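# Take one tumbler from a dispenser, stand it upright

## Task

A dispenser tube is fixed upright to the table, holding 4 tumblers mouth-down that a spring presses up against a rubber collar at its top. Remove exactly one tumbler and set it mouth-up directly on the empty table, with the remaining 3 still inside the dispenser. The result only counts if it stays in place without the robot holding anything. When finished, release and move the hands away.

## Robot and tools

Robot: two arms, left_arm and right_arm, facing each other across the table. Each carries an identical five-finger right hand, so hand axes and numbers mean the same on both arms (they are not mirrored). left_arm's base is on the +y side. The names do not match the left or right of any image.

Scene frame: origin on the table top halfway between the two arm bases, table top at z = 0, +z up. Result lines give each hand point's position in metres and orientation as a wxyz quaternion in this frame, plus linear (m/s) and angular (rad/s) velocities. Printed positions can be a little off, more so at long reach.

Hand point: a spot 0.05 m in front of the palm, where the index pad meets the thumb tip when pinching. Its +z runs along straight fingers (fingertips about 0.06 to 0.07 m beyond it), +y points out of the palm, +x runs across the palm away from the thumb. Across the palm the hand extends 0.08 m on the little-finger side; on the thumb side 0.02 m if the thumb is turned in front of the palm, otherwise up to 0.09 m. A rigid bracket on the little-finger side of the wrist sticks out 0.03 m past the point along +y and 0.11 m across the palm, and can collide.

A row is 28 numbers, each from -1 to 1: left_arm dx, dy, dz, rx, ry, rz, then left hand little, ring, middle, index, thumb_bend, thumb_turn, force_limit, speed, then the same 14 for right_arm and its hand. Always send all 28, even when one arm moves. Optionally 12 more numbers from 0 to 1 follow: per-joint stiffness scales, left_arm's six then right_arm's six, which persist until changed.

Arm part of a row: an offset, not a pose, measured from the hand point's pose at the start of the action (for a call's first action, from the last pose reported in this scene), expressed in the hand point's own axes. 1.0 equals 0.6 m for dx, dy, dz and 180 degrees for rotation; rx, ry, rz form a single rotation vector. Each row in an action is measured from that same start pose, not chained. Each control step the controller clips the command to within 100 mm and 16 degrees of the measured pose, so big offsets need several actions; position is favoured over orientation when both cannot be met.

Hand part of a row: absolute finger targets. For little, ring, middle, index and thumb_bend, +1 is straight/open and -1 fully curled/closed. For thumb_turn, +1 is beside the palm and -1 in front of it facing the fingers. A pinch is roughly index -0.22, thumb_bend -0.75, thumb_turn -0.57. force_limit maps -1..+1 to about 0..10 N at the fingertip (0..15 N for the two thumb motors) and only stops closing motion. speed maps -1..+1 from nearly zero to full (full travel in 0.6 s); close at -0.9 or slower for a gentle grip. A motor only starts when its target changes by 0.01 or more; there is no "no change" value, so to keep a hand as is, resend its previous eight numbers, or before any row, its hand_measured six plus hand_force_limit and hand_speed. With the thumb turned fully in front, the hand can wrap objects 0.035 to 0.08 m wide, lying across the palm on the wrist side of the point; turn the thumb before reaching the object.

Tools:
execute_actions(actions): a list of actions; each action is up to 15 rows, one per 1/30 s step, with the last row held to fill 15 steps. An empty list just returns the current state and images.
move(target, speed, stop_force, blocking): target is one 28-number row as above, offsets from the pose in the latest result showing one. Each hand point follows a straight line toward its target; both paths finish together, within 0.5 to 10 s. speed is top path speed in m/s, 0.002 to 0.5 (default 0.25), turning up to twice that in rad/s. stop_force, 9 to 40 N for both arms, ends an arm's path when its wrist sensor feels that much added push against its direction; use it only very slowly, not while the hand rotates, and omit it when backing away from something being pressed. blocking=false returns after 0.5 s while motion continues (not allowed with stop_force); then call wait or stop before new commands.
wait(seconds): 0 to 10, arms hold their last command.
stop(): brakes a running move.
zoom_image(camera, region): cameras cam_high, cam_low, cam_left_wrist, cam_right_wrist (each 896x504); region [x0, y0, x1, y1] in pixels, at most 504 by 504.
show_instructions(): shows the scene's reference pages.
finished_scene(scene): ends the current scene by its number; irreversible.

Results: state line per arm, Hand target lines (where each arm is being driven), Wrist force and Wrist torque in the end effector's axes (noisy, offset up to about 4 N, saturating near 50 N), hand_measured, hand_stopped_by (moving, target, force, stalled, fault), hand_load_n (positive pushes a finger open; near 0 means grip lost), hand_force_limit, hand_speed. move adds a move: line with the ending (done, off_target, moving, held, contact, fault) and any limits (paced = pose clipped, held = steps blocked), plus distance to target. "pose unreachable" means the clearance check altered that arm's command.

Avoid: pressing a stiff arm past contact (torque fault or a 150 N force fault stops the arm for 10 s); arms or hands touching each other hard; dropping or knocking anything off the table; motors overheating from long holds (warning at 70 °C, brakes at 85 °C). The simulation keeps running while you think, holding the last command.

Each tool is called as name([rows], argument=value, ...), one row to a line, values as JSON.

## Session

execute_actions(actions=[])

Scene clock: 0.00 s.
left_arm: end_effector_position=(+0.3070, +0.4634, +0.4797) hand_measured=(+1.000, +1.000, +1.000, +1.000, +1.000, +1.000) hand_load_n=(+0.0, +0.0, +0.0, +0.0, +0.0, +0.0) hand_stopped_by=(target, target, target, target, target, target) hand_force_limit=0.00 hand_speed=-0.80 end_effector_quat_wxyz=(+0.009, +0.402, +0.916, -0.006) end_effector_velocity=(-0.000, -0.000, +0.000) end_effector_angular_velocity=(-0.001, +0.001, -0.001) | right_arm: end_effector_position=(+0.1778, -0.3413, +0.4750) hand_measured=(+1.000, +1.000, +1.000, +1.000, +1.000, +1.000) hand_load_n=(+0.0, +0.0, +0.0, +0.0, +0.0, +0.0) hand_stopped_by=(target, target, target, target, target, target) hand_force_limit=0.00 hand_speed=-0.80 end_effector_quat_wxyz=(-0.029, -0.291, +0.956, +0.013) end_effector_velocity=(+0.000, -0.000, +0.000) end_effector_angular_velocity=(-0.000, -0.003, -0.001)
Joint positions: left_arm=[ 0.537 -1.707  1.32   1.936  1.568 -1.898] | right_arm=[-1.181 -1.724  1.371  1.982  1.545 -1.863]
Joint velocities: left_arm=[-0.001 -0.    -0.    -0.     0.001  0.   ] | right_arm=[ 0.    -0.001 -0.    -0.001  0.001  0.002]
Motor temperatures (°C, as the motors report them): left_arm=[28 26 25 30 30 32] | right_arm=[27 25 24 31 32 30]
Wrist force (N, on the end effector, along its own x y z axes, offset not removed): no reading
Wrist torque (N m, same axes, about the end effector's origin, offset not removed): no reading
Hand target (left_arm): +0.307, +0.463, +0.480; +0.009, +0.402, +0.916, -0.006
Hand target (right_arm): +0.178, -0.341, +0.475; -0.029, -0.291, +0.956, +0.013
Joint stiffness scale: left_arm=[1. 1. 1. 1. 1. 1.] | right_arm=[1. 1. 1. 1. 1. 1.]

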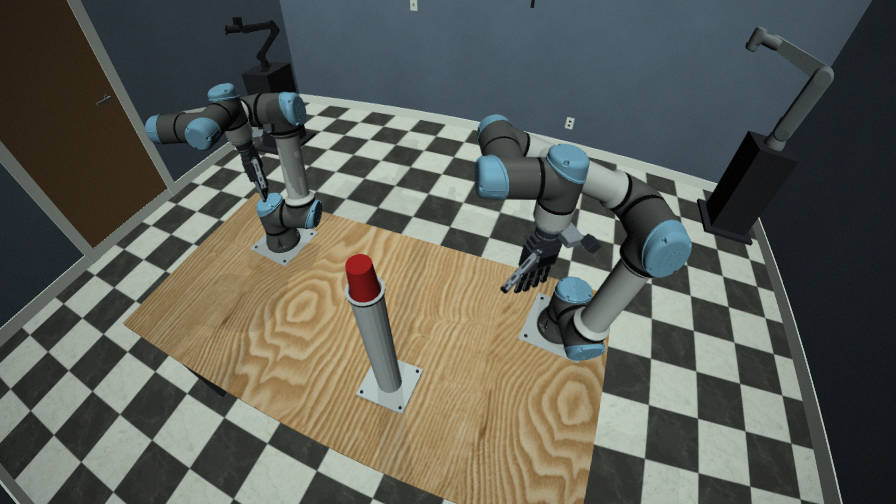

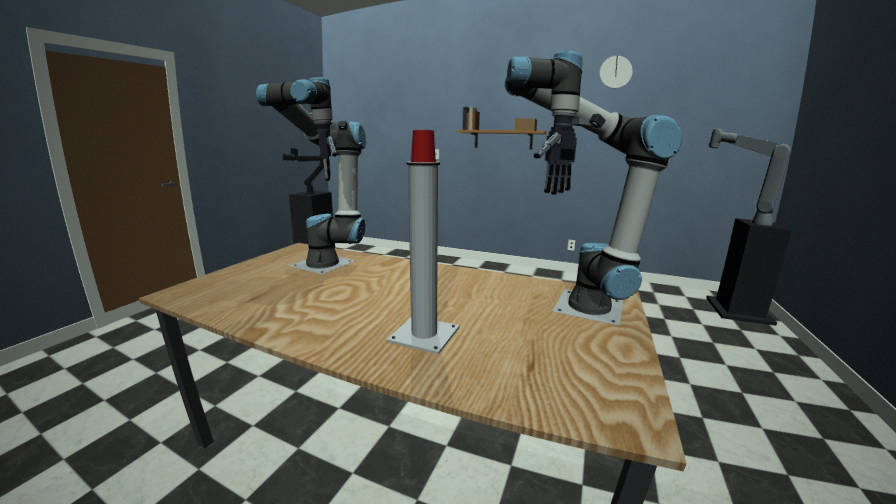

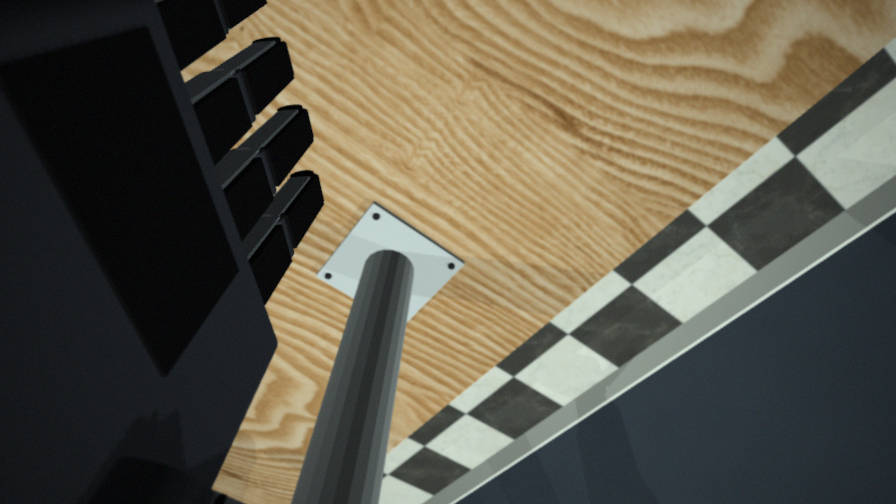

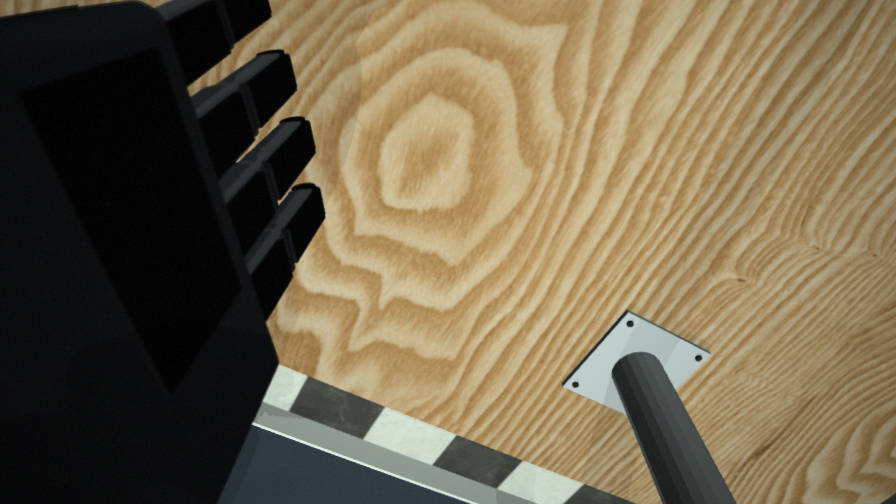

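move(target=[0,0,0,0,0,0,1,1,1,1,1,1,0,-0.8, -0.46,0.39,-0.13,0,-0.515,0,1,1,1,1,1,-1,0.6,0])

Scene clock: 8.60 s.
left_arm: end_effector_position=(+0.3070, +0.4634, +0.4797) hand_measured=(+1.000, +1.000, +1.000, +1.000, +1.000, +1.000) hand_load_n=(+0.0, +0.0, +0.0, +0.0, +0.0, +0.0) hand_stopped_by=(target, target, target, target, target, target) hand_force_limit=0.00 hand_speed=-0.80 end_effector_quat_wxyz=(+0.009, +0.402, +0.916, -0.006) end_effector_velocity=(+0.000, +0.001, +0.000) end_effector_angular_velocity=(+0.001, -0.001, +0.001) | right_arm: end_effector_position=(+0.2817, +0.0050, +0.5518) hand_measured=(+1.000, +1.000, +1.000, +1.000, +1.000, -1.000) hand_load_n=(+0.0, +0.0, +0.0, +0.0, +0.0, +0.0) hand_stopped_by=(target, target, target, target, target, target) hand_force_limit=0.60 hand_speed=0.00 end_effector_quat_wxyz=(+0.672, -0.191, +0.681, +0.219) end_effector_velocity=(+0.001, +0.003, +0.002) end_effector_angular_velocity=(+0.010, -0.013, +0.001)
Joint positions: left_arm=[ 0.537 -1.707  1.32   1.936  1.568 -1.898] | right_arm=[-0.377 -1.556  1.478  0.078  2.085 -1.528]
Joint velocities: left_arm=[ 0.001 -0.     0.     0.    -0.001  0.   ] | right_arm=[ 0.001  0.003  0.004 -0.026 -0.001 -0.009]
Motor temperatures (°C, as the motors report them): left_arm=[28 26 25 30 30 32] | right_arm=[27 25 24 31 32 30]
Wrist force (N, on the end effector, along its own x y z axes, offset not removed): left_arm=[1.0 -1.4 -1.4] | right_arm=[1.6 -0.5 -2.4]
Wrist torque (N m, same axes, about the end effector's origin, offset not removed): left_arm=[-0.24 -0.08 0.03] | right_arm=[0.07 -0.15 0.06]
Hand target (left_arm): +0.307, +0.463, +0.480; +0.009, +0.402, +0.916, -0.006
Hand target (right_arm): +0.282, +0.006, +0.549; +0.672, -0.192, +0.681, +0.218
Off the commanded pose (left_arm): 0.000 m, 0 deg.
Off the commanded pose (right_arm): 0.003 m, 0 deg.
Joint stiffness scale: left_arm=[1. 1. 1. 1. 1. 1.] | right_arm=[1. 1. 1. 1. 1. 1.]
move: done

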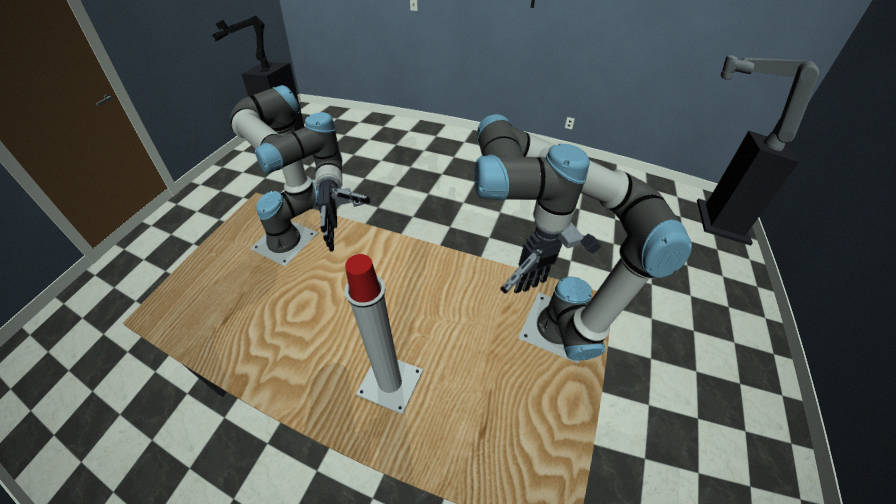

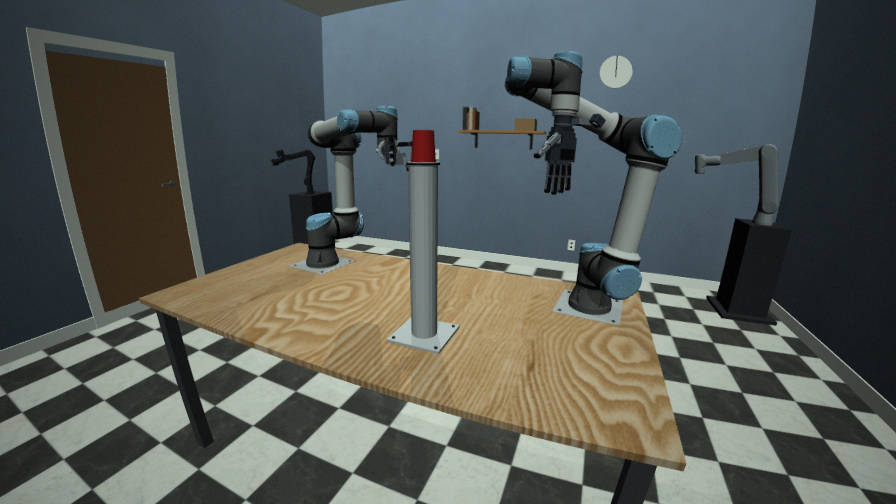

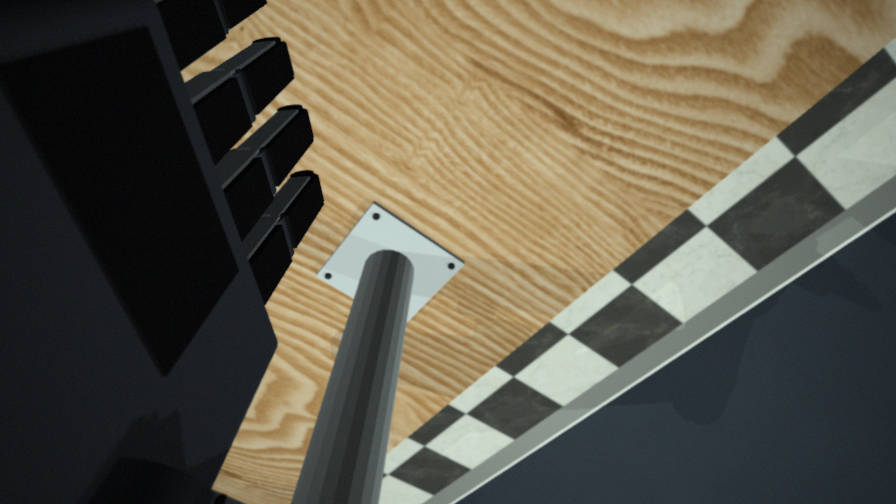

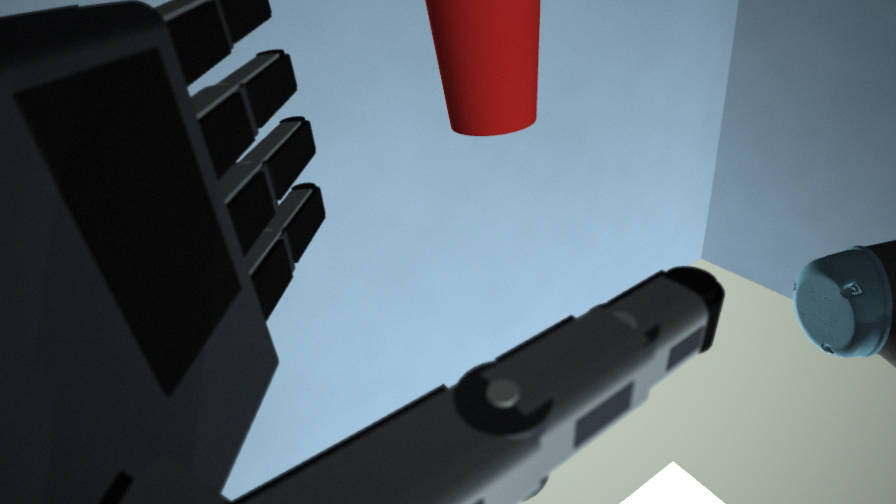

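move(target=[0,0,0,0,0,0,1,1,1,1,1,1,0,-0.8, 0.01,0.015,0.22,0,0,-0.013,1,1,1,1,1,-1,0.6,0], speed=0.1)

Scene clock: 12.70 s.
left_arm: end_effector_position=(+0.3070, +0.4634, +0.4797) hand_measured=(+1.000, +1.000, +1.000, +1.000, +1.000, +1.000) hand_load_n=(+0.0, +0.0, +0.0, +0.0, +0.0, +0.0) hand_stopped_by=(target, target, target, target, target, target) hand_force_limit=0.00 hand_speed=-0.80 end_effector_quat_wxyz=(+0.009, +0.402, +0.916, -0.006) end_effector_velocity=(+0.000, -0.000, +0.000) end_effector_angular_velocity=(+0.001, -0.001, -0.000) | right_arm: end_effector_position=(+0.3849, +0.0852, +0.5469) hand_measured=(+1.000, +1.000, +1.000, +1.000, +1.000, -1.000) hand_load_n=(+0.0, +0.0, +0.0, +0.0, +0.0, +0.0) hand_stopped_by=(target, target, target, target, target, target) hand_force_limit=0.60 hand_speed=0.00 end_effector_quat_wxyz=(+0.677, -0.204, +0.677, +0.206) end_effector_velocity=(+0.002, +0.001, +0.001) end_effector_angular_velocity=(-0.002, -0.001, -0.002)
Joint positions: left_arm=[ 0.537 -1.707  1.32   1.936  1.568 -1.898] | right_arm=[-0.489 -1.301  1.191  0.109  1.973 -1.568]
Joint velocities: left_arm=[-0.001  0.    -0.     0.    -0.001 -0.   ] | right_arm=[-0.002  0.005 -0.008  0.004  0.    -0.002]
Motor temperatures (°C, as the motors report them): left_arm=[28 26 25 30 30 32] | right_arm=[27 25 24 31 32 30]
Wrist force (N, on the end effector, along its own x y z axes, offset not removed): left_arm=[-2.1 0.5 -1.6] | right_arm=[-0.7 -3.7 1.5]
Wrist torque (N m, same axes, about the end effector's origin, offset not removed): left_arm=[0.19 0.45 -0.13] | right_arm=[-0.76 0.15 -0.40]
Hand target (left_arm): +0.307, +0.463, +0.480; +0.009, +0.402, +0.916, -0.006
Hand target (right_arm): +0.386, +0.086, +0.547; +0.677, -0.204, +0.677, +0.206
Off the commanded pose (left_arm): 0.000 m, 0 deg.
Off the commanded pose (right_arm): 0.002 m, 0 deg.
Joint stiffness scale: left_arm=[1. 1. 1. 1. 1. 1.] | right_arm=[1. 1. 1. 1. 1. 1.]
move: done

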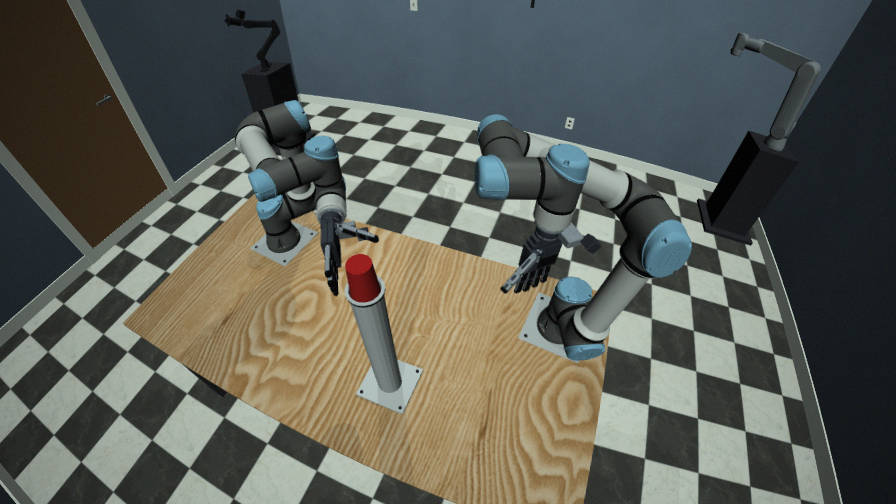

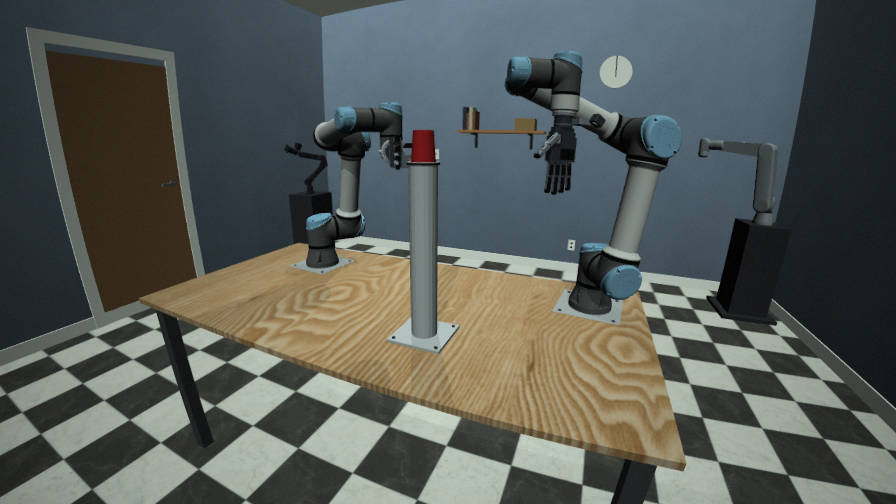

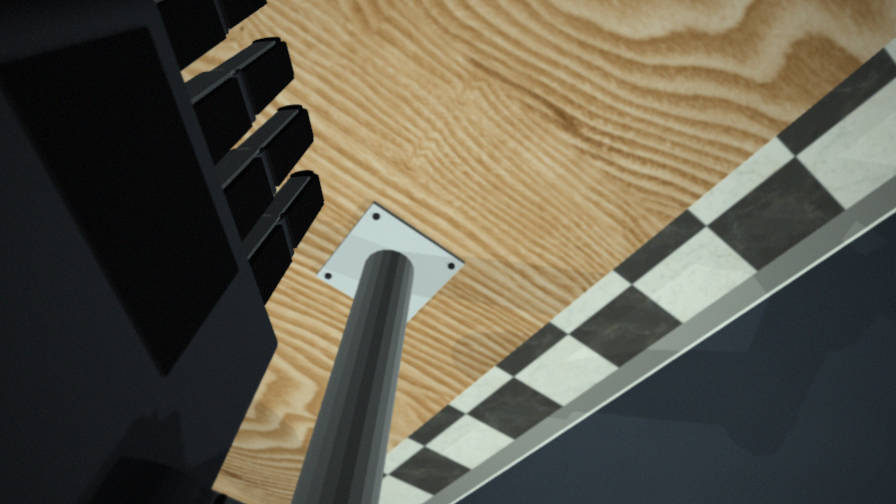

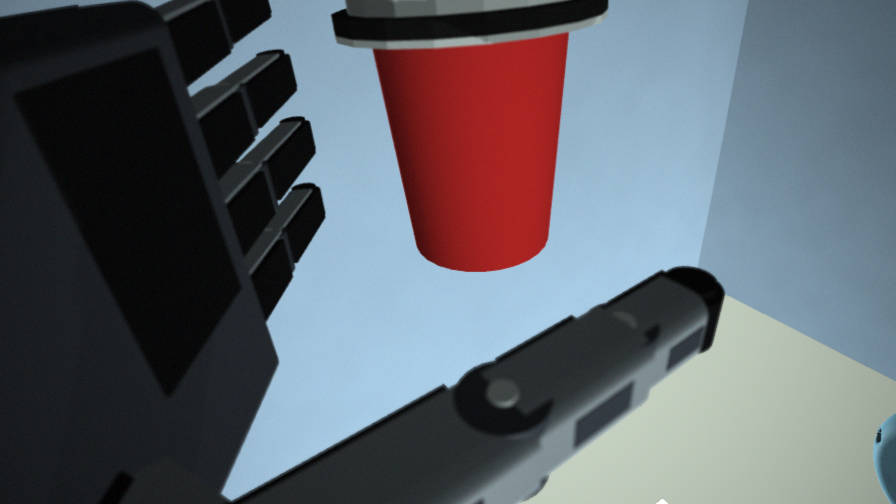

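move(target=[0,0,0,0,0,0,1,1,1,1,1,1,0,-0.8, 0,0.008,0.125,0,0,0,1,1,1,1,1,-1,0.6,0], speed=0.03, stop_force=10)

Scene clock: 18.93 s.
left_arm: end_effector_position=(+0.3070, +0.4634, +0.4797) hand_measured=(+1.000, +1.000, +1.000, +1.000, +1.000, +1.000) hand_load_n=(+0.0, +0.0, +0.0, +0.0, +0.0, +0.0) hand_stopped_by=(target, target, target, target, target, target) hand_force_limit=0.00 hand_speed=-0.80 end_effector_quat_wxyz=(+0.009, +0.402, +0.916, -0.006) end_effector_velocity=(+0.001, +0.001, +0.000) end_effector_angular_velocity=(-0.000, -0.003, +0.002) | right_arm: end_effector_position=(+0.4433, +0.1304, +0.5471) hand_measured=(+1.000, +1.000, +1.000, +1.000, +1.000, -1.000) hand_load_n=(+0.0, +0.0, +0.0, +0.0, +0.0, +0.0) hand_stopped_by=(target, target, target, target, target, target) hand_force_limit=0.60 hand_speed=0.00 end_effector_quat_wxyz=(+0.677, -0.204, +0.676, +0.207) end_effector_velocity=(-0.000, +0.001, +0.005) end_effector_angular_velocity=(+0.003, -0.002, +0.001)
Joint positions: left_arm=[ 0.537 -1.707  1.32   1.936  1.568 -1.898] | right_arm=[-0.531 -1.13   0.954  0.174  1.93  -1.568]
Joint velocities: left_arm=[ 0.002 -0.001 -0.    -0.    -0.003  0.   ] | right_arm=[ 0.     0.002 -0.014  0.008 -0.001  0.   ]
Motor temperatures (°C, as the motors report them): left_arm=[28 26 25 30 30 32] | right_arm=[27 25 24 31 32 30]
Wrist force (N, on the end effector, along its own x y z axes, offset not removed): left_arm=[3.0 -1.3 -0.8] | right_arm=[1.0 -0.2 -0.4]
Wrist torque (N m, same axes, about the end effector's origin, offset not removed): left_arm=[-0.14 -0.32 -0.02] | right_arm=[-0.09 -0.01 -0.05]
Hand target (left_arm): +0.307, +0.463, +0.480; +0.009, +0.402, +0.916, -0.006
Hand target (right_arm): +0.445, +0.131, +0.547; +0.677, -0.204, +0.677, +0.206
Off the commanded pose (left_arm): 0.000 m, 0 deg.
Off the commanded pose (right_arm): 0.001 m, 0 deg.
Joint stiffness scale: left_arm=[1. 1. 1. 1. 1. 1.] | right_arm=[1. 1. 1. 1. 1. 1.]
move: done

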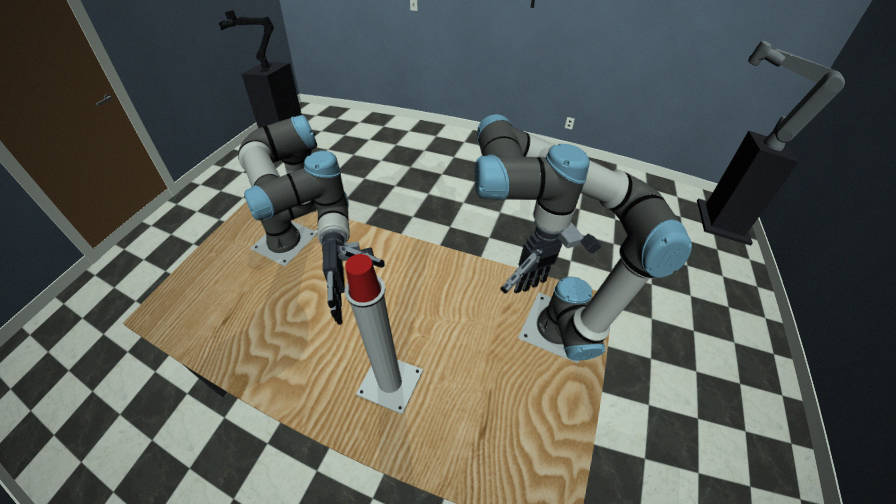

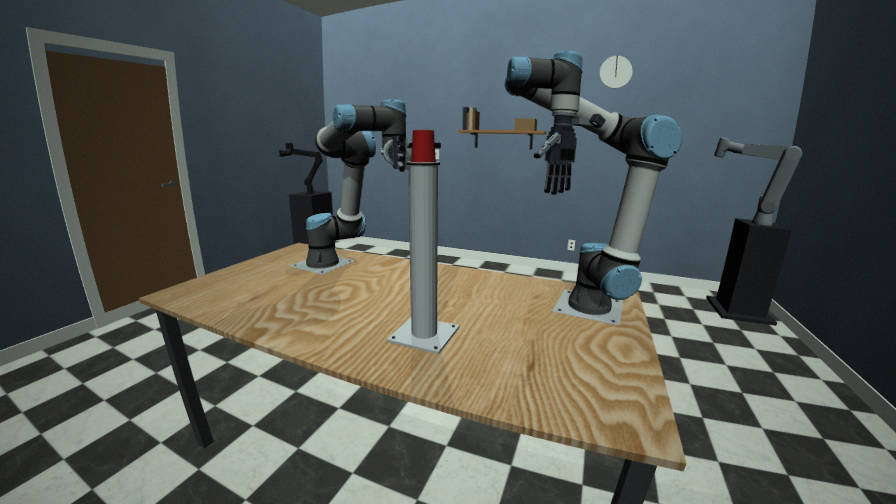

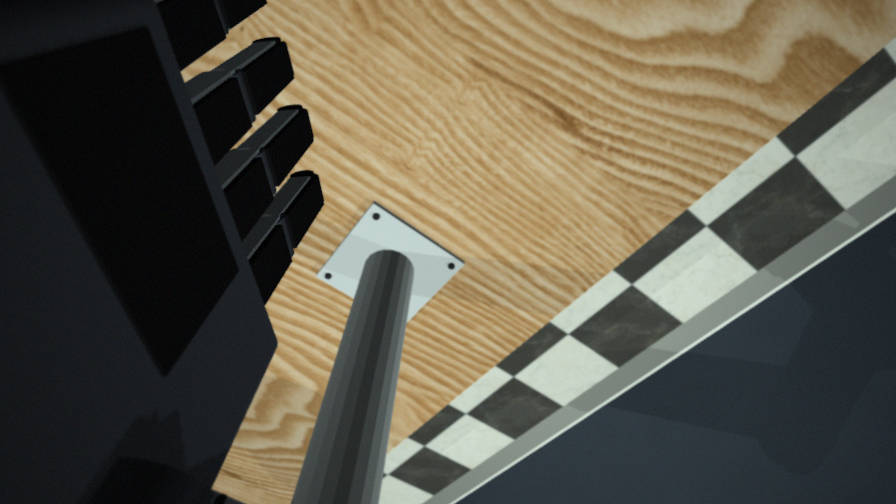

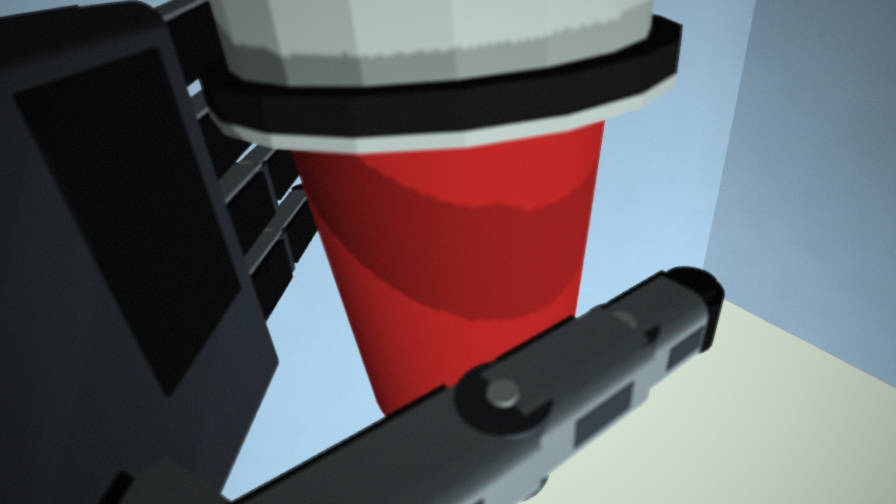

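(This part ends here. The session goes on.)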